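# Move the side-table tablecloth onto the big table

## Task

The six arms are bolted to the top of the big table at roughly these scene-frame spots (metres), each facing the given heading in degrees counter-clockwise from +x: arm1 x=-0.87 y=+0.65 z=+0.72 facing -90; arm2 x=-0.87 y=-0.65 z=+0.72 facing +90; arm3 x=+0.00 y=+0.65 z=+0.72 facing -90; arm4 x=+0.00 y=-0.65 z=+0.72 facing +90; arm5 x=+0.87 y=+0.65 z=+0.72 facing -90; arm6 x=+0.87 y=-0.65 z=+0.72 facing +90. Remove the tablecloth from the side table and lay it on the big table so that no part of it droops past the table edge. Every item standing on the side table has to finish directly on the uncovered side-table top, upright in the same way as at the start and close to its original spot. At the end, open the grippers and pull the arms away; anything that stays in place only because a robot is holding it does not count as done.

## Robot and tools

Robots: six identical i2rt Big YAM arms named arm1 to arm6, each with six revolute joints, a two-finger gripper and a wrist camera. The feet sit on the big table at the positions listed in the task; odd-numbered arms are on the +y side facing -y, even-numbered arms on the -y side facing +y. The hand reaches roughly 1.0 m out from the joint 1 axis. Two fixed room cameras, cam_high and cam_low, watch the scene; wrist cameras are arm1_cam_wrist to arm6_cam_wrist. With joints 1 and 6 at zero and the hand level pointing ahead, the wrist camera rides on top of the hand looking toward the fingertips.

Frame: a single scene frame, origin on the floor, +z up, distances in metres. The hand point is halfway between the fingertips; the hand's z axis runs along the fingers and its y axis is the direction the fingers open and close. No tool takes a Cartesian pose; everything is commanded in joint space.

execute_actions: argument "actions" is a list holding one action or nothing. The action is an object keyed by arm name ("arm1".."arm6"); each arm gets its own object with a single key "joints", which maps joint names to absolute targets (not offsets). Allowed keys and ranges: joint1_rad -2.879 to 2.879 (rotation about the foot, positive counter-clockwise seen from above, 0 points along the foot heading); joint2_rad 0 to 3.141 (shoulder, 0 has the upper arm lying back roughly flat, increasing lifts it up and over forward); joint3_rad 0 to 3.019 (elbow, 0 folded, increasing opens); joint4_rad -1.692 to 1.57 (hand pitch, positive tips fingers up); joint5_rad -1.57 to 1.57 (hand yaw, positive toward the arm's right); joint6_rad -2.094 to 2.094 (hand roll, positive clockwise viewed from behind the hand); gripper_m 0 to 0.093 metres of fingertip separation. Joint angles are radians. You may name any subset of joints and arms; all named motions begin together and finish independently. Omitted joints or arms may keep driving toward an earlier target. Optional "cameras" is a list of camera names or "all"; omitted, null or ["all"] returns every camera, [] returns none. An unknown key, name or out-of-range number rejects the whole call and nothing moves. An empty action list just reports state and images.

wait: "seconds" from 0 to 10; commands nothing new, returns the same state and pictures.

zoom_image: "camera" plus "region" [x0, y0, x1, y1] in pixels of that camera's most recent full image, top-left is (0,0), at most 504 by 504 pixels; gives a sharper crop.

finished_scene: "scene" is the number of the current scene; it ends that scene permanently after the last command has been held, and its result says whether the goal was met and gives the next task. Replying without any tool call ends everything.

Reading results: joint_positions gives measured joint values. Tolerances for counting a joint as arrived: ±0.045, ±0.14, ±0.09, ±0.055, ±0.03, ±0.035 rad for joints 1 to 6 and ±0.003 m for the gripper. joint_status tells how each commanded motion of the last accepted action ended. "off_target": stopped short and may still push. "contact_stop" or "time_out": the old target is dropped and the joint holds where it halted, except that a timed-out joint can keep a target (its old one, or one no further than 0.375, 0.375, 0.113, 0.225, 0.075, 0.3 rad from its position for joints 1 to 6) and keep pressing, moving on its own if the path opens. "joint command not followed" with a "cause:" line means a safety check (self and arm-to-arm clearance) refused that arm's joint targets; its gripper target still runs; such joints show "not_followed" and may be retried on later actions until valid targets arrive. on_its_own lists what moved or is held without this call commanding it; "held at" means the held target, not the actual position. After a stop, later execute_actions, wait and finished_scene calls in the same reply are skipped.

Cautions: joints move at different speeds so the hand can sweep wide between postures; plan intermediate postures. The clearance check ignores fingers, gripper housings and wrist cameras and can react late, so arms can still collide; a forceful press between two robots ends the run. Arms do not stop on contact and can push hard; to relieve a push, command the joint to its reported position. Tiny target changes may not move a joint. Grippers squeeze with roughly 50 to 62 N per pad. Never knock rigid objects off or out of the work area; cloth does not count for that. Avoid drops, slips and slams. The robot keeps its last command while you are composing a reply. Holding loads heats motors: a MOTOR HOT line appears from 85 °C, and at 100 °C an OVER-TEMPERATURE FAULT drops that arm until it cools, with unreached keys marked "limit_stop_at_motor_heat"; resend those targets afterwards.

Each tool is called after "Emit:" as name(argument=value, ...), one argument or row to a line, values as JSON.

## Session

Emit:
execute_actions(
  actions=[],
)

Scene clock: 0.00 s.
arm1.joint_positions: joint1_rad=+0.011 joint2_rad=+0.441 joint3_rad=+1.477 joint4_rad=-1.540 joint5_rad=+0.016 joint6_rad=+0.011 gripper_m=+0.095
arm1.joint_status: not commanded
arm1.hand: x=-0.8738 y=+0.5326 z=+1.3540 quat_wxyz=(-0.363, -0.609, -0.608, +0.358) (m; scene frame)
arm2.joint_positions: joint1_rad=+0.005 joint2_rad=+0.436 joint3_rad=+1.463 joint4_rad=-1.545 joint5_rad=+0.016 joint6_rad=+0.012 gripper_m=+0.094
arm2.joint_status: not commanded
arm2.hand: x=-0.8796 y=-0.5321 z=+1.2900 quat_wxyz=(-0.358, +0.617, -0.606, -0.353) (m; scene frame)
arm3.joint_positions: joint1_rad=+0.006 joint2_rad=+0.449 joint3_rad=+1.469 joint4_rad=-1.528 joint5_rad=-0.015 joint6_rad=+0.002 gripper_m=+0.094
arm3.joint_status: not commanded
arm3.hand: x=-0.0021 y=+0.5246 z=+1.2924 quat_wxyz=(-0.358, -0.617, -0.602, +0.359) (m; scene frame)
arm4.joint_positions: joint1_rad=+0.011 joint2_rad=+0.430 joint3_rad=+1.481 joint4_rad=-1.526 joint5_rad=+0.016 joint6_rad=+0.017 gripper_m=+0.095
arm4.joint_status: not commanded
arm4.hand: x=-0.0032 y=-0.5359 z=+1.2898 quat_wxyz=(-0.359, +0.613, -0.594, -0.378) (m; scene frame)
arm5.joint_positions: joint1_rad=-0.012 joint2_rad=+0.426 joint3_rad=+1.468 joint4_rad=-1.529 joint5_rad=+0.015 joint6_rad=+0.009 gripper_m=+0.094
arm5.joint_status: not commanded
arm5.hand: x=+0.8676 y=+0.5391 z=+1.3561 quat_wxyz=(-0.358, -0.616, -0.593, +0.376) (m; scene frame)
arm6.joint_positions: joint1_rad=+0.003 joint2_rad=+0.454 joint3_rad=+1.482 joint4_rad=-1.543 joint5_rad=+0.010 joint6_rad=-0.016 gripper_m=+0.095
arm6.joint_status: not commanded
arm6.hand: x=+0.8676 y=-0.5253 z=+1.3801 quat_wxyz=(-0.356, +0.624, -0.599, -0.354) (m; scene frame)
pictures: arm1_cam_wrist, arm2_cam_wrist, arm3_cam_wrist, arm4_cam_wrist, arm5_cam_wrist, arm6_cam_wrist, cam_high, cam_low
Images, in order (width x height): arm1_cam_wrist 504x504, arm2_cam_wrist 504x504, arm3_cam_wrist 504x504, arm4_cam_wrist 504x504, arm5_cam_wrist 504x504, arm6_cam_wrist 504x504, cam_high 504x504, cam_low 504x504.

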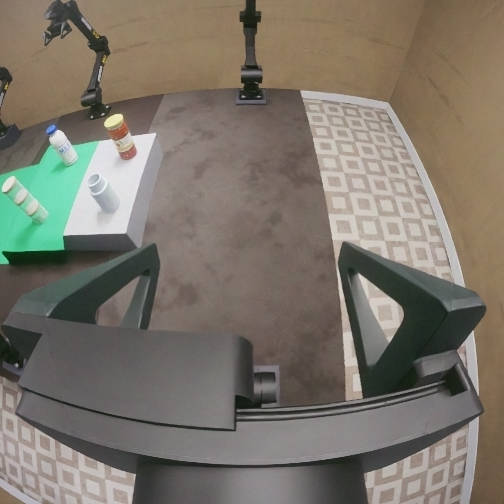

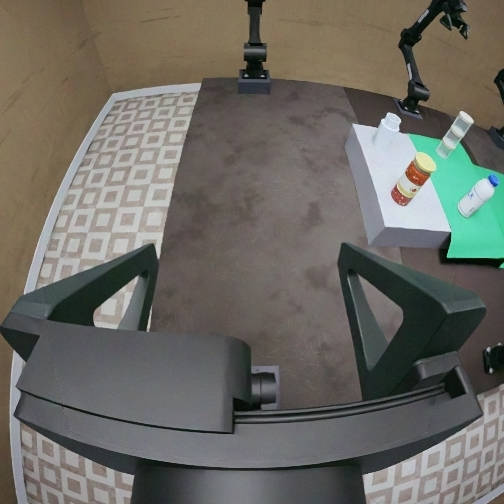

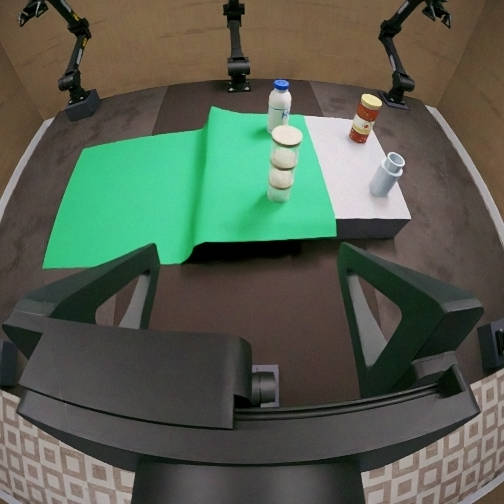

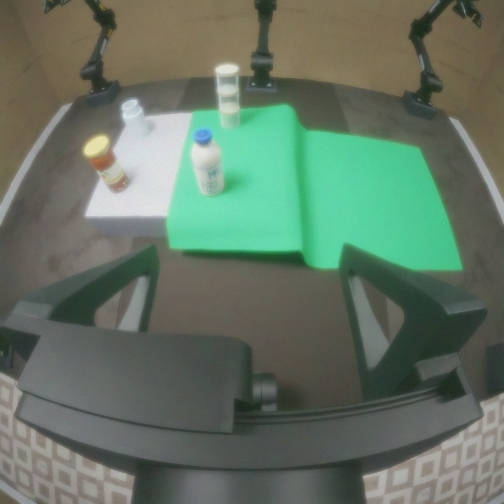

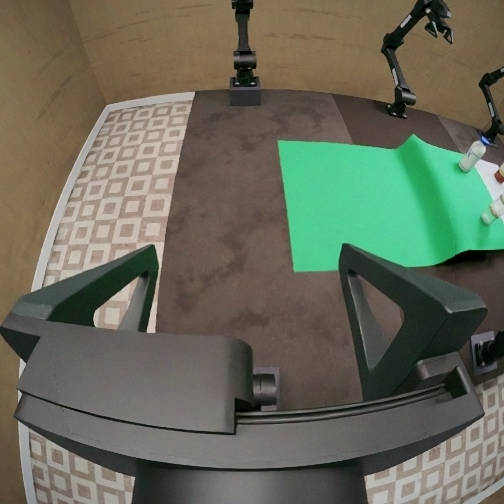

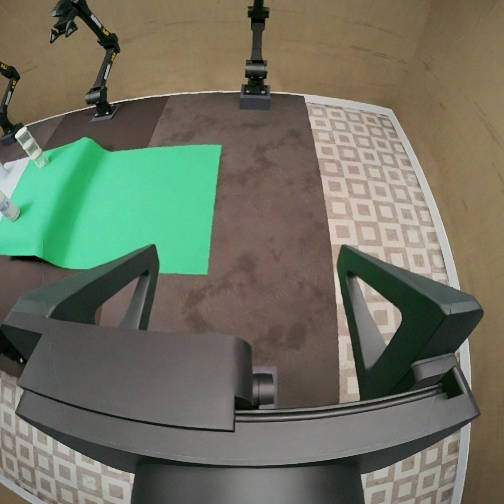

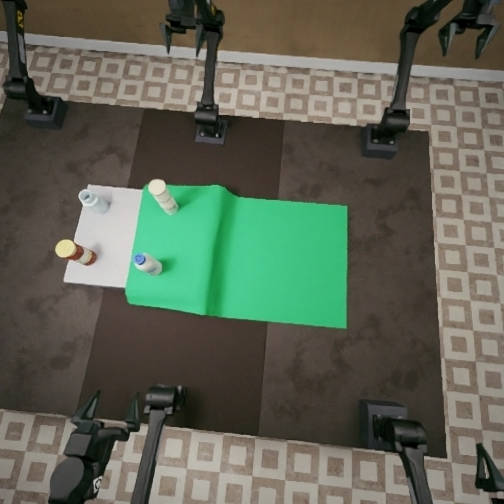

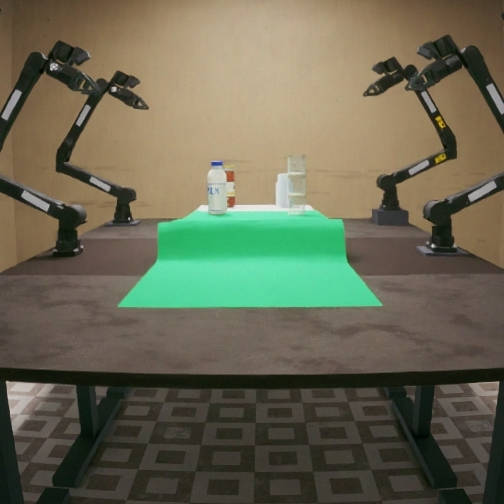

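Emit:
execute_actions(
  actions=[
    {"arm3":{"joints":{"joint1_rad":-0.15,"joint2_rad":0.6,"joint3_rad":0.25,"joint4_rad":0.2}},"arm4":{"joints":{"joint1_rad":0.195,"joint2_rad":0.6,"joint3_rad":0.25,"joint4_rad":0.2}},"arm5":{"joints":{"joint1_rad":-0.82,"joint2_rad":2.2,"joint3_rad":1.9,"joint4_rad":-1.16,"joint6_rad":0.72}},"arm6":{"joints":{"joint1_rad":0.9,"joint2_rad":2.2,"joint3_rad":1.85,"joint4_rad":-1.12,"joint6_rad":-0.68}}},
  ],
  cameras=[],
)

Emit:
execute_actions(
  actions=[
    {"arm3":{"joints":{"joint2_rad":1.22,"joint3_rad":0.4,"joint4_rad":0.66}},"arm4":{"joints":{"joint2_rad":1.35,"joint3_rad":0.49,"joint4_rad":0.7}},"arm5":{"joints":{"joint2_rad":2.39,"joint4_rad":-1.08}},"arm6":{"joints":{"joint2_rad":2.39,"joint4_rad":-1.04}}},
  ],
  cameras=["arm3_cam_wrist","arm4_cam_wrist","arm5_cam_wrist","arm6_cam_wrist"],
)

Scene clock: 3.60 s.
arm1.joint_positions: joint1_rad=+0.011 joint2_rad=+0.441 joint3_rad=+1.477 joint4_rad=-1.540 joint5_rad=+0.016 joint6_rad=+0.011 gripper_m=+0.095
arm1.joint_status: not commanded
arm1.hand: x=-0.8738 y=+0.5326 z=+1.3540 quat_wxyz=(-0.363, -0.609, -0.608, +0.358) (m; scene frame)
arm2.joint_positions: joint1_rad=+0.005 joint2_rad=+0.436 joint3_rad=+1.463 joint4_rad=-1.545 joint5_rad=+0.016 joint6_rad=+0.012 gripper_m=+0.094
arm2.joint_status: not commanded
arm2.hand: x=-0.8796 y=-0.5321 z=+1.2900 quat_wxyz=(-0.358, +0.617, -0.606, -0.353) (m; scene frame)
arm3.joint_positions: joint1_rad=-0.146 joint2_rad=+0.605 joint3_rad=+0.249 joint4_rad=+0.180 joint5_rad=-0.015 joint6_rad=+0.002 gripper_m=+0.094
arm3.joint_status: all done
arm3.hand: x=-0.0617 y=+0.3062 z=+0.9557 quat_wxyz=(-0.415, -0.587, -0.493, +0.489) (m; scene frame)
arm4.joint_positions: joint1_rad=+0.188 joint2_rad=+0.608 joint3_rad=+0.246 joint4_rad=+0.174 joint5_rad=+0.016 joint6_rad=+0.017 gripper_m=+0.095
arm4.joint_status: all done
arm4.hand: x=-0.0784 y=-0.3102 z=+0.9420 quat_wxyz=(-0.395, +0.597, -0.486, -0.501) (m; scene frame)
arm5.joint_positions: joint1_rad=-0.824 joint2_rad=+2.201 joint3_rad=+1.875 joint4_rad=-1.155 joint5_rad=+0.014 joint6_rad=+0.709 gripper_m=+0.094
arm5.joint_status: all done
arm5.hand: x=+0.3614 y=+0.1937 z=+0.8270 quat_wxyz=(-0.028, -0.999, -0.013, +0.041) (m; scene frame)
arm6.joint_positions: joint1_rad=+0.908 joint2_rad=+2.202 joint3_rad=+1.819 joint4_rad=-1.116 joint5_rad=+0.011 joint6_rad=-0.672 gripper_m=+0.095
arm6.joint_status: all done
arm6.hand: x=+0.3308 y=-0.2492 z=+0.8230 quat_wxyz=(-0.024, +0.999, +0.018, -0.024) (m; scene frame)
pictures: none
No camera images: the call's "cameras" was empty. Leave "cameras" out to get every camera's image.

Scene clock: 5.03 s.
arm1.joint_positions: joint1_rad=+0.011 joint2_rad=+0.441 joint3_rad=+1.477 joint4_rad=-1.540 joint5_rad=+0.016 joint6_rad=+0.011 gripper_m=+0.095
arm1.joint_status: not commanded
arm1.hand: x=-0.8738 y=+0.5326 z=+1.3540 quat_wxyz=(-0.363, -0.609, -0.608, +0.358) (m; scene frame)
arm2.joint_positions: joint1_rad=+0.005 joint2_rad=+0.436 joint3_rad=+1.463 joint4_rad=-1.545 joint5_rad=+0.016 joint6_rad=+0.012 gripper_m=+0.094
arm2.joint_status: not commanded
arm2.hand: x=-0.8796 y=-0.5321 z=+1.2900 quat_wxyz=(-0.358, +0.617, -0.606, -0.353) (m; scene frame)
arm3.joint_positions: joint1_rad=-0.146 joint2_rad=+1.224 joint3_rad=+0.362 joint4_rad=+0.641 joint5_rad=-0.015 joint6_rad=+0.002 gripper_m=+0.094
arm3.joint_status: all done
arm3.hand: x=-0.0793 y=+0.2112 z=+0.8959 quat_wxyz=(-0.404, -0.598, -0.502, +0.476) (m; scene frame)
arm4.joint_positions: joint1_rad=+0.188 joint2_rad=+1.350 joint3_rad=+0.471 joint4_rad=+0.675 joint5_rad=+0.016 joint6_rad=+0.017 gripper_m=+0.095
arm4.joint_status: all done
arm4.hand: x=-0.1114 y=-0.1733 z=+0.8911 quat_wxyz=(-0.391, +0.602, -0.489, -0.496) (m; scene frame)
arm5.joint_positions: joint1_rad=-0.822 joint2_rad=+2.342 joint3_rad=+1.904 joint4_rad=-1.081 joint5_rad=+0.018 joint6_rad=+0.711 gripper_m=+0.094
arm5.joint_status: all done
arm5.hand: x=+0.3545 y=+0.1864 z=+0.7450 quat_wxyz=(-0.014, -0.999, -0.013, +0.028) (m; scene frame)
arm6.joint_positions: joint1_rad=+0.907 joint2_rad=+2.361 joint3_rad=+1.848 joint4_rad=-1.041 joint5_rad=+0.009 joint6_rad=-0.674 gripper_m=+0.095
arm6.joint_status: all done
arm6.hand: x=+0.3279 y=-0.2473 z=+0.7304 quat_wxyz=(-0.007, +1.000, +0.019, -0.003) (m; scene frame)
pictures: arm3_cam_wrist, arm4_cam_wrist, arm5_cam_wrist, arm6_cam_wrist
Images, in order (width x height): arm3_cam_wrist 504x504, arm4_cam_wrist 504x504, arm5_cam_wrist 504x504, arm6_cam_wrist 504x504.

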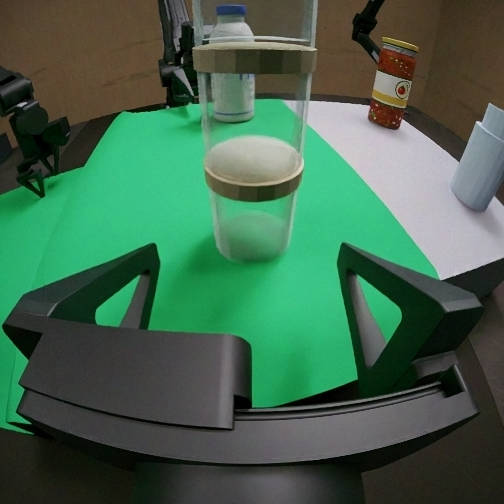

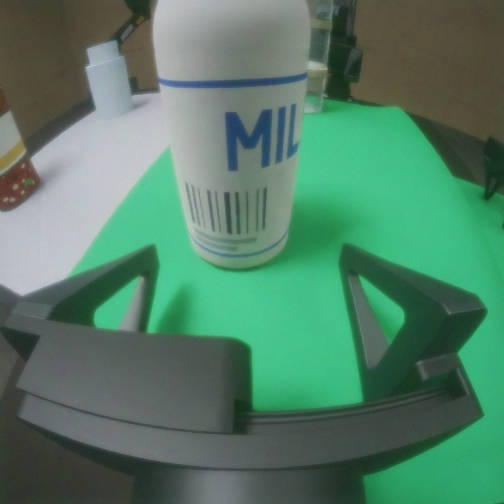

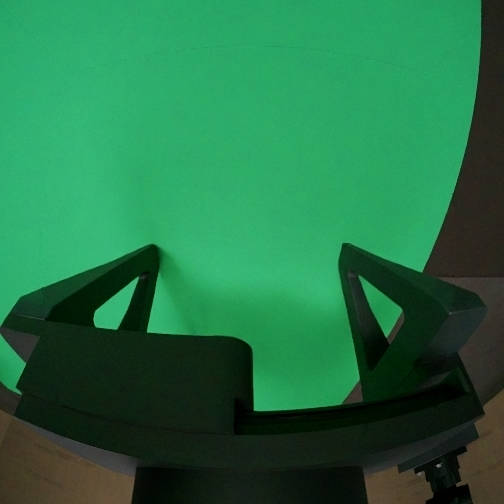

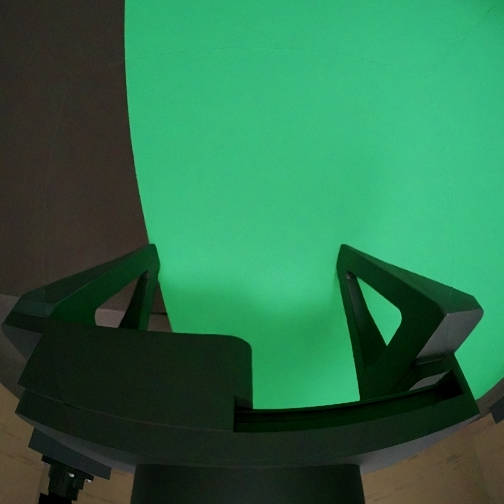

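Emit:
execute_actions(
  actions=[
    {"arm3":{"joints":{"joint2_rad":1.52,"joint3_rad":0.61,"joint4_rad":0.755}},"arm4":{"joints":{"joint1_rad":0.212,"joint2_rad":1.55,"joint3_rad":0.67,"joint4_rad":0.74}},"arm5":{"joints":{"gripper_m":0}},"arm6":{"joints":{"gripper_m":0}}},
  ],
  cameras=["arm3_cam_wrist","arm4_cam_wrist","arm5_cam_wrist","arm6_cam_wrist"],
)

Scene clock: 6.47 s.
arm1.joint_positions: joint1_rad=+0.011 joint2_rad=+0.441 joint3_rad=+1.477 joint4_rad=-1.540 joint5_rad=+0.016 joint6_rad=+0.011 gripper_m=+0.095
arm1.joint_status: not commanded
arm1.hand: x=-0.8738 y=+0.5326 z=+1.3540 quat_wxyz=(-0.363, -0.609, -0.608, +0.358) (m; scene frame)
arm2.joint_positions: joint1_rad=+0.005 joint2_rad=+0.436 joint3_rad=+1.463 joint4_rad=-1.545 joint5_rad=+0.016 joint6_rad=+0.012 gripper_m=+0.094
arm2.joint_status: not commanded
arm2.hand: x=-0.8796 y=-0.5321 z=+1.2900 quat_wxyz=(-0.358, +0.617, -0.606, -0.353) (m; scene frame)
arm3.joint_positions: joint1_rad=-0.146 joint2_rad=+1.529 joint3_rad=+0.579 joint4_rad=+0.740 joint5_rad=-0.015 joint6_rad=+0.002 gripper_m=+0.094
arm3.joint_status: all done
arm3.hand: x=-0.0959 y=+0.1217 z=+0.8801 quat_wxyz=(-0.407, -0.595, -0.500, +0.479) (m; scene frame)
arm4.joint_positions: joint1_rad=+0.203 joint2_rad=+1.548 joint3_rad=+0.635 joint4_rad=+0.717 joint5_rad=+0.016 joint6_rad=+0.017 gripper_m=+0.095
arm4.joint_status: all done
arm4.hand: x=-0.1350 y=-0.1106 z=+0.8810 quat_wxyz=(-0.389, +0.603, -0.483, -0.501) (m; scene frame)
arm5.joint_positions: joint1_rad=-0.807 joint2_rad=+2.342 joint3_rad=+1.904 joint4_rad=-1.060 joint5_rad=+0.005 joint6_rad=+0.714 gripper_m=+0.001
arm5.joint_status: all done
arm5.hand: x=+0.3595 y=+0.1730 z=+0.7453 quat_wxyz=(-0.026, -0.999, -0.019, +0.032) (m; scene frame)
arm6.joint_positions: joint1_rad=+0.881 joint2_rad=+2.361 joint3_rad=+1.848 joint4_rad=-1.033 joint5_rad=+0.020 joint6_rad=-0.675 gripper_m=+0.002
arm6.joint_status: all done
arm6.hand: x=+0.3383 y=-0.2305 z=+0.7304 quat_wxyz=(-0.014, +1.000, +0.006, -0.003) (m; scene frame)
pictures: arm3_cam_wrist, arm4_cam_wrist, arm5_cam_wrist, arm6_cam_wrist
Images, in order (width x height): arm3_cam_wrist 504x504, arm4_cam_wrist 504x504, arm5_cam_wrist 504x504, arm6_cam_wrist 504x504.

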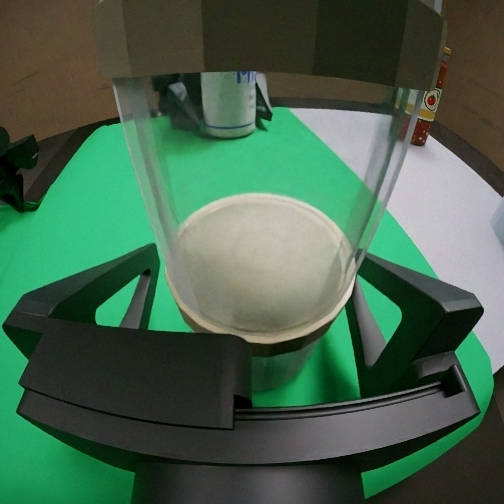

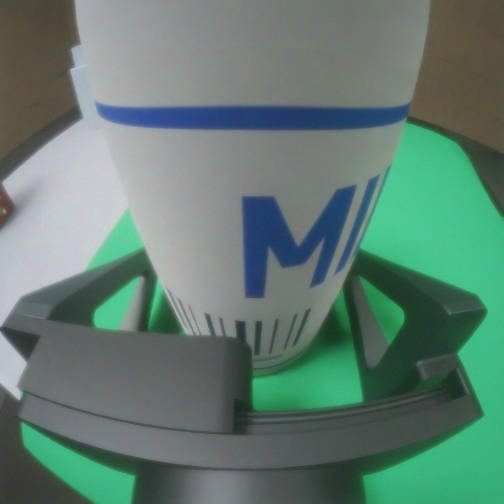

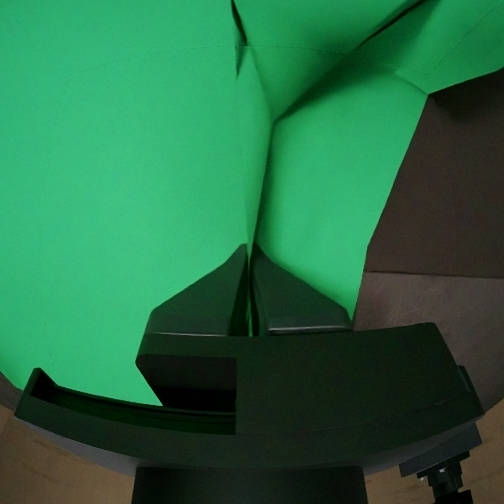

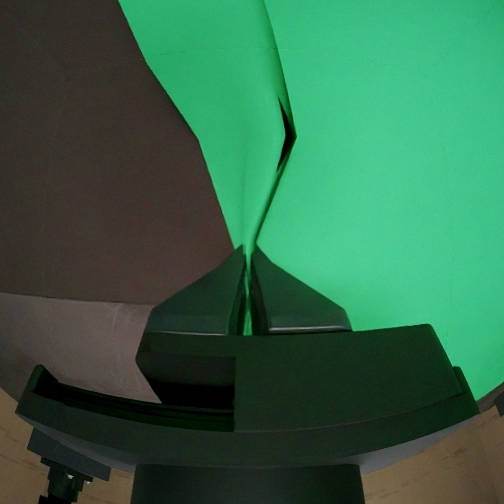

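Arm3 slightly lower, then grip.

Emit:
execute_actions(
  actions=[
    {"arm3":{"joints":{"joint2_rad":1.545,"joint1_rad":-0.165}},"arm4":{"joints":{"gripper_m":0.045}}},
  ],
  cameras=[],
)

Emit:
execute_actions(
  actions=[
    {"arm3":{"joints":{"gripper_m":0.04}}},
  ],
  cameras=["arm3_cam_wrist"],
)

Emit:
execute_actions(
  actions=[
    {"arm3":{"joints":{"joint2_rad":1.36,"joint4_rad":0.6}},"arm4":{"joints":{"joint2_rad":1.34,"joint4_rad":0.58}},"arm5":{"joints":{"joint2_rad":2.25}},"arm6":{"joints":{"joint2_rad":2.27}}},
  ],
  cameras=["cam_low","arm3_cam_wrist"],
)

Scene clock: 7.67 s.
arm1.joint_positions: joint1_rad=+0.011 joint2_rad=+0.441 joint3_rad=+1.477 joint4_rad=-1.540 joint5_rad=+0.016 joint6_rad=+0.011 gripper_m=+0.095
arm1.joint_status: not commanded
arm1.hand: x=-0.8738 y=+0.5326 z=+1.3540 quat_wxyz=(-0.363, -0.609, -0.608, +0.358) (m; scene frame)
arm2.joint_positions: joint1_rad=+0.005 joint2_rad=+0.436 joint3_rad=+1.463 joint4_rad=-1.545 joint5_rad=+0.016 joint6_rad=+0.012 gripper_m=+0.094
arm2.joint_status: not commanded
arm2.hand: x=-0.8796 y=-0.5321 z=+1.2900 quat_wxyz=(-0.358, +0.617, -0.606, -0.353) (m; scene frame)
arm3.joint_positions: joint1_rad=-0.158 joint2_rad=+1.540 joint3_rad=+0.579 joint4_rad=+0.740 joint5_rad=-0.015 joint6_rad=+0.002 gripper_m=+0.094
arm3.joint_status: all done
arm3.hand: x=-0.1022 y=+0.1227 z=+0.8744 quat_wxyz=(-0.402, -0.601, -0.499, +0.478) (m; scene frame)
arm4.joint_positions: joint1_rad=+0.203 joint2_rad=+1.548 joint3_rad=+0.635 joint4_rad=+0.717 joint5_rad=+0.018 joint6_rad=+0.016 gripper_m=+0.065
arm4.joint_status: gripper_m off_target (ended at +0.065, target +0.045)
arm4.hand: x=-0.1347 y=-0.1106 z=+0.8810 quat_wxyz=(-0.390, +0.603, -0.483, -0.500) (m; scene frame)
arm5.joint_positions: joint1_rad=-0.807 joint2_rad=+2.342 joint3_rad=+1.904 joint4_rad=-1.060 joint5_rad=+0.005 joint6_rad=+0.714 gripper_m=+0.001
arm5.joint_status: not commanded
arm5.hand: x=+0.3595 y=+0.1730 z=+0.7453 quat_wxyz=(-0.026, -0.999, -0.019, +0.032) (m; scene frame)
arm6.joint_positions: joint1_rad=+0.881 joint2_rad=+2.361 joint3_rad=+1.848 joint4_rad=-1.033 joint5_rad=+0.020 joint6_rad=-0.675 gripper_m=+0.002
arm6.joint_status: not commanded
arm6.hand: x=+0.3383 y=-0.2305 z=+0.7304 quat_wxyz=(-0.014, +1.000, +0.006, -0.003) (m; scene frame)
pictures: none
No camera images: the call's "cameras" was empty. Leave "cameras" out to get every camera's image.

Scene clock: 8.27 s.
arm1.joint_positions: joint1_rad=+0.011 joint2_rad=+0.441 joint3_rad=+1.477 joint4_rad=-1.540 joint5_rad=+0.016 joint6_rad=+0.011 gripper_m=+0.095
arm1.joint_status: not commanded
arm1.hand: x=-0.8738 y=+0.5326 z=+1.3540 quat_wxyz=(-0.363, -0.609, -0.608, +0.358) (m; scene frame)
arm2.joint_positions: joint1_rad=+0.005 joint2_rad=+0.436 joint3_rad=+1.463 joint4_rad=-1.545 joint5_rad=+0.016 joint6_rad=+0.012 gripper_m=+0.094
arm2.joint_status: not commanded
arm2.hand: x=-0.8796 y=-0.5321 z=+1.2900 quat_wxyz=(-0.358, +0.617, -0.606, -0.353) (m; scene frame)
arm3.joint_positions: joint1_rad=-0.158 joint2_rad=+1.540 joint3_rad=+0.579 joint4_rad=+0.740 joint5_rad=-0.016 joint6_rad=+0.002 gripper_m=+0.058
arm3.joint_status: gripper_m off_target (ended at +0.058, target +0.040)
arm3.hand: x=-0.1020 y=+0.1227 z=+0.8744 quat_wxyz=(-0.402, -0.601, -0.499, +0.478) (m; scene frame)
arm4.joint_positions: joint1_rad=+0.203 joint2_rad=+1.548 joint3_rad=+0.635 joint4_rad=+0.717 joint5_rad=+0.018 joint6_rad=+0.016 gripper_m=+0.065
arm4.joint_status: not commanded
arm4.hand: x=-0.1347 y=-0.1106 z=+0.8810 quat_wxyz=(-0.390, +0.603, -0.483, -0.500) (m; scene frame)
arm5.joint_positions: joint1_rad=-0.807 joint2_rad=+2.342 joint3_rad=+1.904 joint4_rad=-1.060 joint5_rad=+0.005 joint6_rad=+0.714 gripper_m=+0.001
arm5.joint_status: not commanded
arm5.hand: x=+0.3595 y=+0.1730 z=+0.7453 quat_wxyz=(-0.026, -0.999, -0.019, +0.032) (m; scene frame)
arm6.joint_positions: joint1_rad=+0.881 joint2_rad=+2.361 joint3_rad=+1.848 joint4_rad=-1.033 joint5_rad=+0.020 joint6_rad=-0.675 gripper_m=+0.002
arm6.joint_status: not commanded
arm6.hand: x=+0.3383 y=-0.2305 z=+0.7304 quat_wxyz=(-0.014, +1.000, +0.006, -0.003) (m; scene frame)
pictures: arm3_cam_wrist
Images, in order (width x height): arm3_cam_wrist 504x504.

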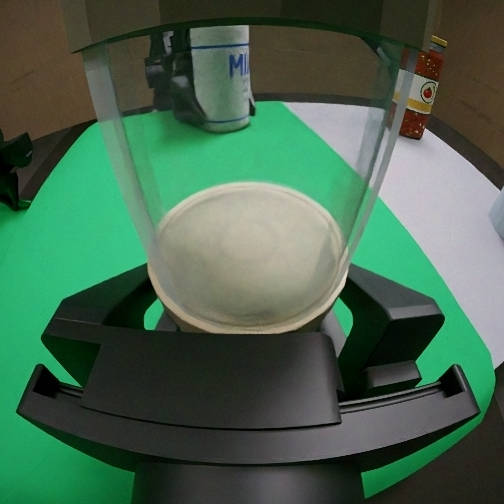

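Scene clock: 9.30 s.
arm1.joint_positions: joint1_rad=+0.011 joint2_rad=+0.441 joint3_rad=+1.477 joint4_rad=-1.540 joint5_rad=+0.016 joint6_rad=+0.011 gripper_m=+0.095
arm1.joint_status: not commanded
arm1.hand: x=-0.8738 y=+0.5326 z=+1.3540 quat_wxyz=(-0.363, -0.609, -0.608, +0.358) (m; scene frame)
arm2.joint_positions: joint1_rad=+0.005 joint2_rad=+0.436 joint3_rad=+1.463 joint4_rad=-1.545 joint5_rad=+0.016 joint6_rad=+0.012 gripper_m=+0.094
arm2.joint_status: not commanded
arm2.hand: x=-0.8796 y=-0.5321 z=+1.2900 quat_wxyz=(-0.358, +0.617, -0.606, -0.353) (m; scene frame)
arm3.joint_positions: joint1_rad=-0.158 joint2_rad=+1.375 joint3_rad=+0.579 joint4_rad=+0.590 joint5_rad=-0.016 joint6_rad=+0.002 gripper_m=+0.058
arm3.joint_status: all done
arm3.hand: x=-0.0993 y=+0.1364 z=+0.9222 quat_wxyz=(-0.406, -0.597, -0.496, +0.483) (m; scene frame)
arm4.joint_positions: joint1_rad=+0.203 joint2_rad=+1.367 joint3_rad=+0.635 joint4_rad=+0.566 joint5_rad=+0.018 joint6_rad=+0.016 gripper_m=+0.065
arm4.joint_status: all done
arm4.hand: x=-0.1303 y=-0.1275 z=+0.9400 quat_wxyz=(-0.397, +0.595, -0.477, -0.510) (m; scene frame)
arm5.joint_positions: joint1_rad=-0.807 joint2_rad=+2.241 joint3_rad=+1.902 joint4_rad=-1.071 joint5_rad=+0.009 joint6_rad=+0.714 gripper_m=+0.001
arm5.joint_status: all done
arm5.hand: x=+0.3509 y=+0.1662 z=+0.8136 quat_wxyz=(-0.054, -0.996, -0.019, +0.066) (m; scene frame)
arm6.joint_positions: joint1_rad=+0.888 joint2_rad=+2.278 joint3_rad=+1.844 joint4_rad=-1.034 joint5_rad=+0.015 joint6_rad=-0.675 gripper_m=+0.002
arm6.joint_status: all done
arm6.hand: x=+0.3236 y=-0.2265 z=+0.7840 quat_wxyz=(-0.036, +0.999, +0.009, -0.035) (m; scene frame)
pictures: arm3_cam_wrist, cam_low
Images, in order (width x height): arm3_cam_wrist 504x504, cam_low 504x504.

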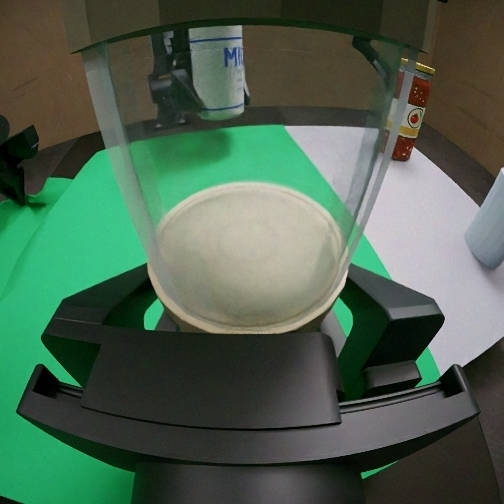

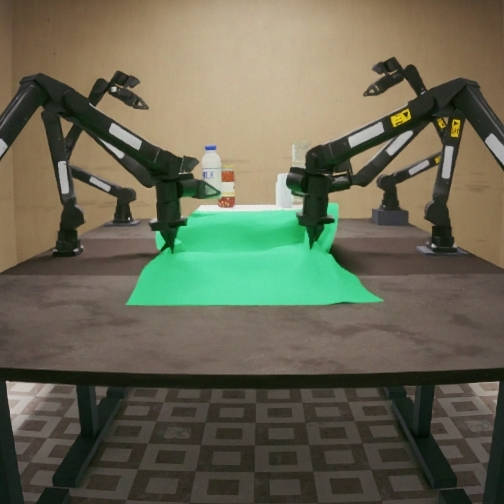

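Emit:
execute_actions(
  actions=[
    {"arm5":{"joints":{"joint1_rad":-0.5,"joint2_rad":1.65,"joint3_rad":1.42,"joint4_rad":-1.3,"joint6_rad":1.05}},"arm6":{"joints":{"joint1_rad":0.53,"joint2_rad":1.65,"joint3_rad":1.36,"joint4_rad":-1.25,"joint6_rad":-1.05}}},
  ],
  cameras=[],
)

Emit:
execute_actions(
  actions=[
    {"arm5":{"joints":{"joint1_rad":-0.08,"joint2_rad":1.5,"joint3_rad":1.5,"joint4_rad":-1.52,"joint6_rad":1.47}},"arm6":{"joints":{"joint1_rad":0.08,"joint2_rad":1.45,"joint3_rad":1.4,"joint4_rad":-1.48,"joint6_rad":-1.47}}},
  ],
  cameras=["cam_high","cam_low"],
)

Scene clock: 11.33 s.
arm1.joint_positions: joint1_rad=+0.011 joint2_rad=+0.441 joint3_rad=+1.477 joint4_rad=-1.540 joint5_rad=+0.016 joint6_rad=+0.011 gripper_m=+0.095
arm1.joint_status: not commanded
arm1.hand: x=-0.8738 y=+0.5326 z=+1.3540 quat_wxyz=(-0.363, -0.609, -0.608, +0.358) (m; scene frame)
arm2.joint_positions: joint1_rad=+0.005 joint2_rad=+0.436 joint3_rad=+1.463 joint4_rad=-1.545 joint5_rad=+0.016 joint6_rad=+0.012 gripper_m=+0.094
arm2.joint_status: not commanded
arm2.hand: x=-0.8796 y=-0.5321 z=+1.2900 quat_wxyz=(-0.358, +0.617, -0.606, -0.353) (m; scene frame)
arm3.joint_positions: joint1_rad=-0.158 joint2_rad=+1.375 joint3_rad=+0.579 joint4_rad=+0.590 joint5_rad=-0.016 joint6_rad=+0.002 gripper_m=+0.058
arm3.joint_status: not commanded
arm3.hand: x=-0.0993 y=+0.1364 z=+0.9222 quat_wxyz=(-0.406, -0.597, -0.496, +0.483) (m; scene frame)
arm4.joint_positions: joint1_rad=+0.203 joint2_rad=+1.367 joint3_rad=+0.635 joint4_rad=+0.566 joint5_rad=+0.018 joint6_rad=+0.016 gripper_m=+0.065
arm4.joint_status: not commanded
arm4.hand: x=-0.1303 y=-0.1275 z=+0.9400 quat_wxyz=(-0.397, +0.595, -0.477, -0.510) (m; scene frame)
arm5.joint_positions: joint1_rad=-0.478 joint2_rad=+1.646 joint3_rad=+1.442 joint4_rad=-1.275 joint5_rad=+0.006 joint6_rad=+1.036 gripper_m=+0.001
arm5.joint_status: all done
arm5.hand: x=+0.6280 y=+0.1978 z=+0.9773 quat_wxyz=(-0.042, -0.998, -0.023, +0.028) (m; scene frame)
arm6.joint_positions: joint1_rad=+0.507 joint2_rad=+1.642 joint3_rad=+1.374 joint4_rad=-1.227 joint5_rad=+0.023 joint6_rad=-1.044 gripper_m=+0.002
arm6.joint_status: all done
arm6.hand: x=+0.6170 y=-0.2140 z=+0.9725 quat_wxyz=(-0.037, +0.999, +0.003, -0.009) (m; scene frame)
pictures: none
No camera images: the call's "cameras" was empty. Leave "cameras" out to get every camera's image.

Scene clock: 12.77 s.
arm1.joint_positions: joint1_rad=+0.011 joint2_rad=+0.441 joint3_rad=+1.477 joint4_rad=-1.540 joint5_rad=+0.016 joint6_rad=+0.011 gripper_m=+0.095
arm1.joint_status: not commanded
arm1.hand: x=-0.8738 y=+0.5326 z=+1.3540 quat_wxyz=(-0.363, -0.609, -0.608, +0.358) (m; scene frame)
arm2.joint_positions: joint1_rad=+0.005 joint2_rad=+0.436 joint3_rad=+1.463 joint4_rad=-1.545 joint5_rad=+0.016 joint6_rad=+0.012 gripper_m=+0.094
arm2.joint_status: not commanded
arm2.hand: x=-0.8796 y=-0.5321 z=+1.2900 quat_wxyz=(-0.358, +0.617, -0.606, -0.353) (m; scene frame)
arm3.joint_positions: joint1_rad=-0.158 joint2_rad=+1.375 joint3_rad=+0.579 joint4_rad=+0.590 joint5_rad=-0.016 joint6_rad=+0.002 gripper_m=+0.058
arm3.joint_status: not commanded
arm3.hand: x=-0.0993 y=+0.1364 z=+0.9222 quat_wxyz=(-0.406, -0.597, -0.496, +0.483) (m; scene frame)
arm4.joint_positions: joint1_rad=+0.203 joint2_rad=+1.367 joint3_rad=+0.635 joint4_rad=+0.566 joint5_rad=+0.018 joint6_rad=+0.016 gripper_m=+0.065
arm4.joint_status: not commanded
arm4.hand: x=-0.1303 y=-0.1275 z=+0.9400 quat_wxyz=(-0.397, +0.595, -0.477, -0.510) (m; scene frame)
arm5.joint_positions: joint1_rad=-0.067 joint2_rad=+1.499 joint3_rad=+1.483 joint4_rad=-1.484 joint5_rad=+0.010 joint6_rad=+1.454 gripper_m=+0.001
arm5.joint_status: all done
arm5.hand: x=+0.8333 y=+0.1919 z=+1.0569 quat_wxyz=(-0.038, -0.999, -0.019, +0.011) (m; scene frame)
arm6.joint_positions: joint1_rad=+0.073 joint2_rad=+1.450 joint3_rad=+1.388 joint4_rad=-1.446 joint5_rad=+0.015 joint6_rad=-1.465 gripper_m=+0.002
arm6.joint_status: all done
arm6.hand: x=+0.8284 y=-0.2108 z=+1.0611 quat_wxyz=(-0.030, +1.000, -0.003, +0.005) (m; scene frame)
pictures: cam_high, cam_low
Images, in order (width x height): cam_high 504x504, cam_low 504x504.

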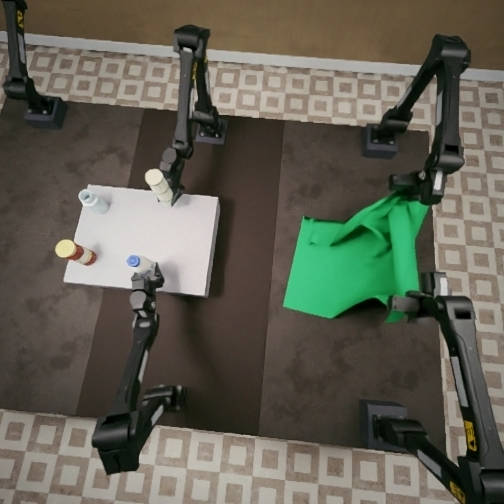

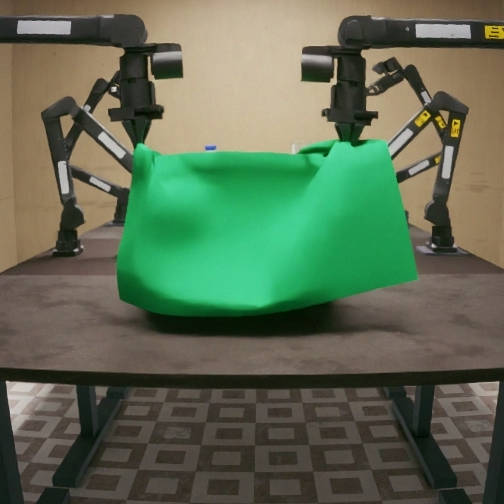

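Emit:
execute_actions(
  actions=[
    {"arm3":{"joints":{"joint2_rad":1.505,"joint4_rad":0.765}},"arm4":{"joints":{"joint2_rad":1.51,"joint4_rad":0.75}},"arm5":{"joints":{"joint1_rad":-0.45,"joint2_rad":1.8,"joint3_rad":1.27,"joint4_rad":-1.02,"joint6_rad":1.1}},"arm6":{"joints":{"joint1_rad":0.45,"joint2_rad":1.8,"joint3_rad":1.2,"joint4_rad":-0.95,"joint6_rad":-1.1}}},
  ],
  cameras=["cam_high","cam_low"],
)

Scene clock: 14.50 s.
arm1.joint_positions: joint1_rad=+0.011 joint2_rad=+0.441 joint3_rad=+1.477 joint4_rad=-1.540 joint5_rad=+0.016 joint6_rad=+0.011 gripper_m=+0.095
arm1.joint_status: not commanded
arm1.hand: x=-0.8738 y=+0.5326 z=+1.3540 quat_wxyz=(-0.363, -0.609, -0.608, +0.358) (m; scene frame)
arm2.joint_positions: joint1_rad=+0.005 joint2_rad=+0.436 joint3_rad=+1.463 joint4_rad=-1.545 joint5_rad=+0.016 joint6_rad=+0.012 gripper_m=+0.094
arm2.joint_status: not commanded
arm2.hand: x=-0.8796 y=-0.5321 z=+1.2900 quat_wxyz=(-0.358, +0.617, -0.606, -0.353) (m; scene frame)
arm3.joint_positions: joint1_rad=-0.158 joint2_rad=+1.531 joint3_rad=+0.579 joint4_rad=+0.728 joint5_rad=-0.016 joint6_rad=+0.002 gripper_m=+0.058
arm3.joint_status: all done
arm3.hand: x=-0.1018 y=+0.1235 z=+0.8761 quat_wxyz=(-0.401, -0.601, -0.500, +0.477) (m; scene frame)
arm4.joint_positions: joint1_rad=+0.203 joint2_rad=+1.536 joint3_rad=+0.635 joint4_rad=+0.696 joint5_rad=+0.018 joint6_rad=+0.015 gripper_m=+0.065
arm4.joint_status: all done
arm4.hand: x=-0.1344 y=-0.1119 z=+0.8821 quat_wxyz=(-0.388, +0.606, -0.485, -0.498) (m; scene frame)
arm5.joint_positions: joint1_rad=-0.445 joint2_rad=+1.797 joint3_rad=+1.287 joint4_rad=-1.016 joint5_rad=+0.004 joint6_rad=+1.102 gripper_m=+0.001
arm5.joint_status: all done
arm5.hand: x=+0.6417 y=+0.1863 z=+0.8487 quat_wxyz=(-0.023, -1.000, -0.007, +0.015) (m; scene frame)
arm6.joint_positions: joint1_rad=+0.447 joint2_rad=+1.808 joint3_rad=+1.210 joint4_rad=-0.944 joint5_rad=+0.018 joint6_rad=-1.112 gripper_m=+0.001
arm6.joint_status: all done
arm6.hand: x=+0.6448 y=-0.2037 z=+0.8371 quat_wxyz=(-0.016, +1.000, +0.008, +0.002) (m; scene frame)
pictures: cam_high, cam_low
Images, in order (width x height): cam_high 504x504, cam_low 504x504.

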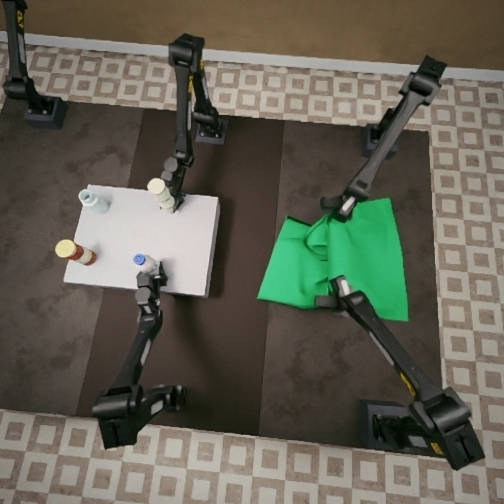

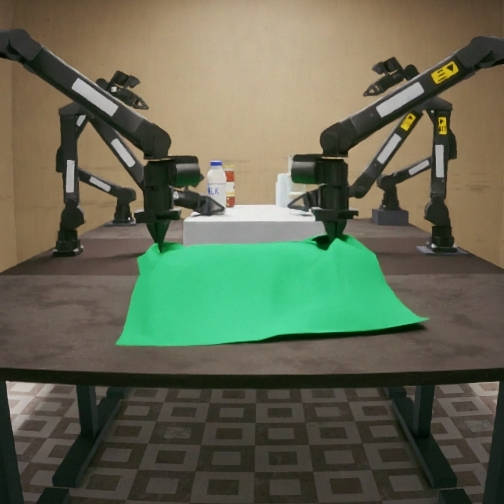

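Emit:
execute_actions(
  actions=[
    {"arm3":{"joints":{"gripper_m":0.093,"joint4_rad":0.75}},"arm4":{"joints":{"gripper_m":0.093,"joint4_rad":0.72}},"arm5":{"joints":{"gripper_m":0.093}},"arm6":{"joints":{"gripper_m":0.093}}},
  ],
  cameras=[],
)

Emit:
execute_actions(
  actions=[
    {"arm3":{"joints":{"joint2_rad":1.2,"joint3_rad":0.38,"joint4_rad":0.66}},"arm4":{"joints":{"joint2_rad":1.25,"joint3_rad":0.43,"joint4_rad":0.67}},"arm5":{"joints":{"joint2_rad":1.0}},"arm6":{"joints":{"joint2_rad":1.0}}},
  ],
  cameras=[],
)

Emit:
execute_actions(
  actions=[
    {"arm3":{"joints":{"joint2_rad":0.4,"joint3_rad":0.25,"joint4_rad":0.3}},"arm4":{"joints":{"joint2_rad":0.4,"joint3_rad":0.25,"joint4_rad":0.3}}},
  ],
  cameras=["cam_high","cam_low"],
)

Scene clock: 15.67 s.
arm1.joint_positions: joint1_rad=+0.011 joint2_rad=+0.441 joint3_rad=+1.477 joint4_rad=-1.540 joint5_rad=+0.016 joint6_rad=+0.011 gripper_m=+0.095
arm1.joint_status: not commanded
arm1.hand: x=-0.8738 y=+0.5326 z=+1.3540 quat_wxyz=(-0.363, -0.609, -0.608, +0.358) (m; scene frame)
arm2.joint_positions: joint1_rad=+0.005 joint2_rad=+0.436 joint3_rad=+1.463 joint4_rad=-1.545 joint5_rad=+0.016 joint6_rad=+0.012 gripper_m=+0.094
arm2.joint_status: not commanded
arm2.hand: x=-0.8796 y=-0.5321 z=+1.2900 quat_wxyz=(-0.358, +0.617, -0.606, -0.353) (m; scene frame)
arm3.joint_positions: joint1_rad=-0.158 joint2_rad=+1.519 joint3_rad=+0.579 joint4_rad=+0.732 joint5_rad=-0.016 joint6_rad=+0.002 gripper_m=+0.093
arm3.joint_status: all done
arm3.hand: x=-0.1018 y=+0.1235 z=+0.8829 quat_wxyz=(-0.405, -0.598, -0.497, +0.482) (m; scene frame)
arm4.joint_positions: joint1_rad=+0.203 joint2_rad=+1.529 joint3_rad=+0.636 joint4_rad=+0.697 joint5_rad=+0.018 joint6_rad=+0.015 gripper_m=+0.093
arm4.joint_status: all done
arm4.hand: x=-0.1344 y=-0.1118 z=+0.8866 quat_wxyz=(-0.390, +0.603, -0.483, -0.500) (m; scene frame)
arm5.joint_positions: joint1_rad=-0.445 joint2_rad=+1.797 joint3_rad=+1.277 joint4_rad=-1.016 joint5_rad=+0.010 joint6_rad=+1.101 gripper_m=+0.093
arm5.joint_status: all done
arm5.hand: x=+0.6426 y=+0.1904 z=+0.8454 quat_wxyz=(-0.017, -1.000, -0.007, +0.015) (m; scene frame)
arm6.joint_positions: joint1_rad=+0.447 joint2_rad=+1.808 joint3_rad=+1.199 joint4_rad=-0.944 joint5_rad=+0.013 joint6_rad=-1.108 gripper_m=+0.093
arm6.joint_status: all done
arm6.hand: x=+0.6463 y=-0.2087 z=+0.8335 quat_wxyz=(-0.009, +1.000, +0.006, +0.002) (m; scene frame)
pictures: none
No camera images: the call's "cameras" was empty. Leave "cameras" out to get every camera's image.

Scene clock: 17.27 s.
arm1.joint_positions: joint1_rad=+0.011 joint2_rad=+0.441 joint3_rad=+1.477 joint4_rad=-1.540 joint5_rad=+0.016 joint6_rad=+0.011 gripper_m=+0.095
arm1.joint_status: not commanded
arm1.hand: x=-0.8738 y=+0.5326 z=+1.3540 quat_wxyz=(-0.363, -0.609, -0.608, +0.358) (m; scene frame)
arm2.joint_positions: joint1_rad=+0.005 joint2_rad=+0.436 joint3_rad=+1.463 joint4_rad=-1.545 joint5_rad=+0.016 joint6_rad=+0.012 gripper_m=+0.094
arm2.joint_status: not commanded
arm2.hand: x=-0.8796 y=-0.5321 z=+1.2900 quat_wxyz=(-0.358, +0.617, -0.606, -0.353) (m; scene frame)
arm3.joint_positions: joint1_rad=-0.158 joint2_rad=+1.199 joint3_rad=+0.380 joint4_rad=+0.665 joint5_rad=-0.016 joint6_rad=+0.002 gripper_m=+0.093
arm3.joint_status: all done
arm3.hand: x=-0.0854 y=+0.2064 z=+0.9216 quat_wxyz=(-0.418, -0.584, -0.486, +0.498) (m; scene frame)
arm4.joint_positions: joint1_rad=+0.203 joint2_rad=+1.255 joint3_rad=+0.430 joint4_rad=+0.682 joint5_rad=+0.018 joint6_rad=+0.015 gripper_m=+0.093
arm4.joint_status: all done
arm4.hand: x=-0.1137 y=-0.1926 z=+0.9160 quat_wxyz=(-0.402, +0.590, -0.473, -0.516) (m; scene frame)
arm5.joint_positions: joint1_rad=-0.445 joint2_rad=+0.995 joint3_rad=+1.261 joint4_rad=-1.016 joint5_rad=+0.011 joint6_rad=+1.101 gripper_m=+0.093
arm5.joint_status: all done
arm5.hand: x=+0.6850 y=+0.2759 z=+1.2136 quat_wxyz=(-0.358, -0.915, -0.005, +0.185) (m; scene frame)
arm6.joint_positions: joint1_rad=+0.447 joint2_rad=+0.992 joint3_rad=+1.186 joint4_rad=-0.945 joint5_rad=+0.013 joint6_rad=-1.107 gripper_m=+0.093
arm6.joint_status: all done
arm6.hand: x=+0.6771 y=-0.2686 z=+1.2059 quat_wxyz=(-0.356, +0.918, +0.002, -0.174) (m; scene frame)
pictures: none
No camera images: the call's "cameras" was empty. Leave "cameras" out to get every camera's image.

Scene clock: 18.73 s.
arm1.joint_positions: joint1_rad=+0.011 joint2_rad=+0.441 joint3_rad=+1.477 joint4_rad=-1.540 joint5_rad=+0.016 joint6_rad=+0.011 gripper_m=+0.095
arm1.joint_status: not commanded
arm1.hand: x=-0.8738 y=+0.5326 z=+1.3540 quat_wxyz=(-0.363, -0.609, -0.608, +0.358) (m; scene frame)
arm2.joint_positions: joint1_rad=+0.005 joint2_rad=+0.436 joint3_rad=+1.463 joint4_rad=-1.545 joint5_rad=+0.016 joint6_rad=+0.012 gripper_m=+0.094
arm2.joint_status: not commanded
arm2.hand: x=-0.8796 y=-0.5321 z=+1.2900 quat_wxyz=(-0.358, +0.617, -0.606, -0.353) (m; scene frame)
arm3.joint_positions: joint1_rad=-0.158 joint2_rad=+0.399 joint3_rad=+0.242 joint4_rad=+0.306 joint5_rad=-0.016 joint6_rad=+0.002 gripper_m=+0.093
arm3.joint_status: all done
arm3.hand: x=-0.0599 y=+0.3357 z=+1.0473 quat_wxyz=(-0.486, -0.501, -0.418, +0.581) (m; scene frame)
arm4.joint_positions: joint1_rad=+0.203 joint2_rad=+0.403 joint3_rad=+0.240 joint4_rad=+0.311 joint5_rad=+0.018 joint6_rad=+0.015 gripper_m=+0.093
arm4.joint_status: all done
arm4.hand: x=-0.0760 y=-0.3389 z=+1.0361 quat_wxyz=(-0.464, +0.508, -0.410, -0.599) (m; scene frame)
arm5.joint_positions: joint1_rad=-0.445 joint2_rad=+0.995 joint3_rad=+1.261 joint4_rad=-1.016 joint5_rad=+0.011 joint6_rad=+1.101 gripper_m=+0.093
arm5.joint_status: not commanded
arm5.hand: x=+0.6850 y=+0.2759 z=+1.2136 quat_wxyz=(-0.358, -0.915, -0.005, +0.185) (m; scene frame)
arm6.joint_positions: joint1_rad=+0.447 joint2_rad=+0.992 joint3_rad=+1.186 joint4_rad=-0.945 joint5_rad=+0.013 joint6_rad=-1.107 gripper_m=+0.093
arm6.joint_status: not commanded
arm6.hand: x=+0.6771 y=-0.2686 z=+1.2059 quat_wxyz=(-0.356, +0.918, +0.002, -0.174) (m; scene frame)
pictures: cam_high, cam_low
Images, in order (width x height): cam_high 504x504, cam_low 504x504.

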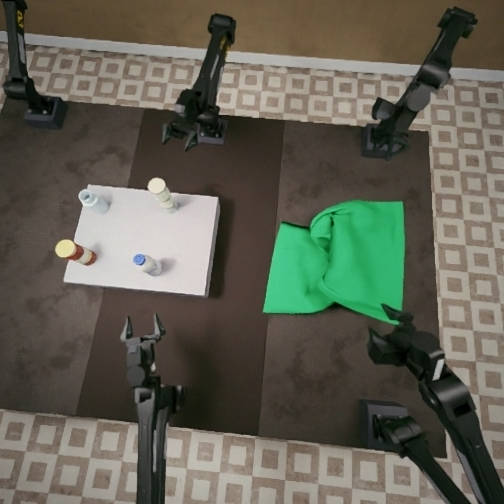

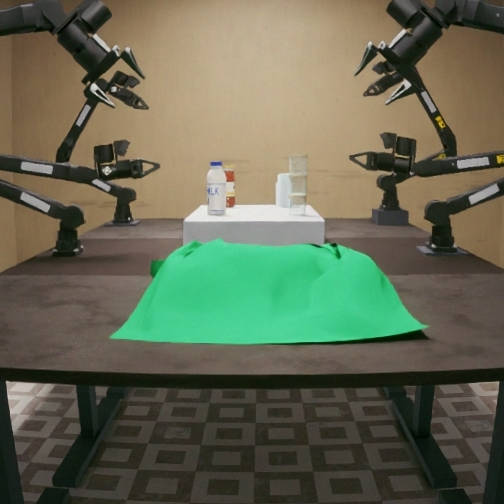

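Emit:
finished_scene(
  scene=2,
)

The scene is finished: the task was done.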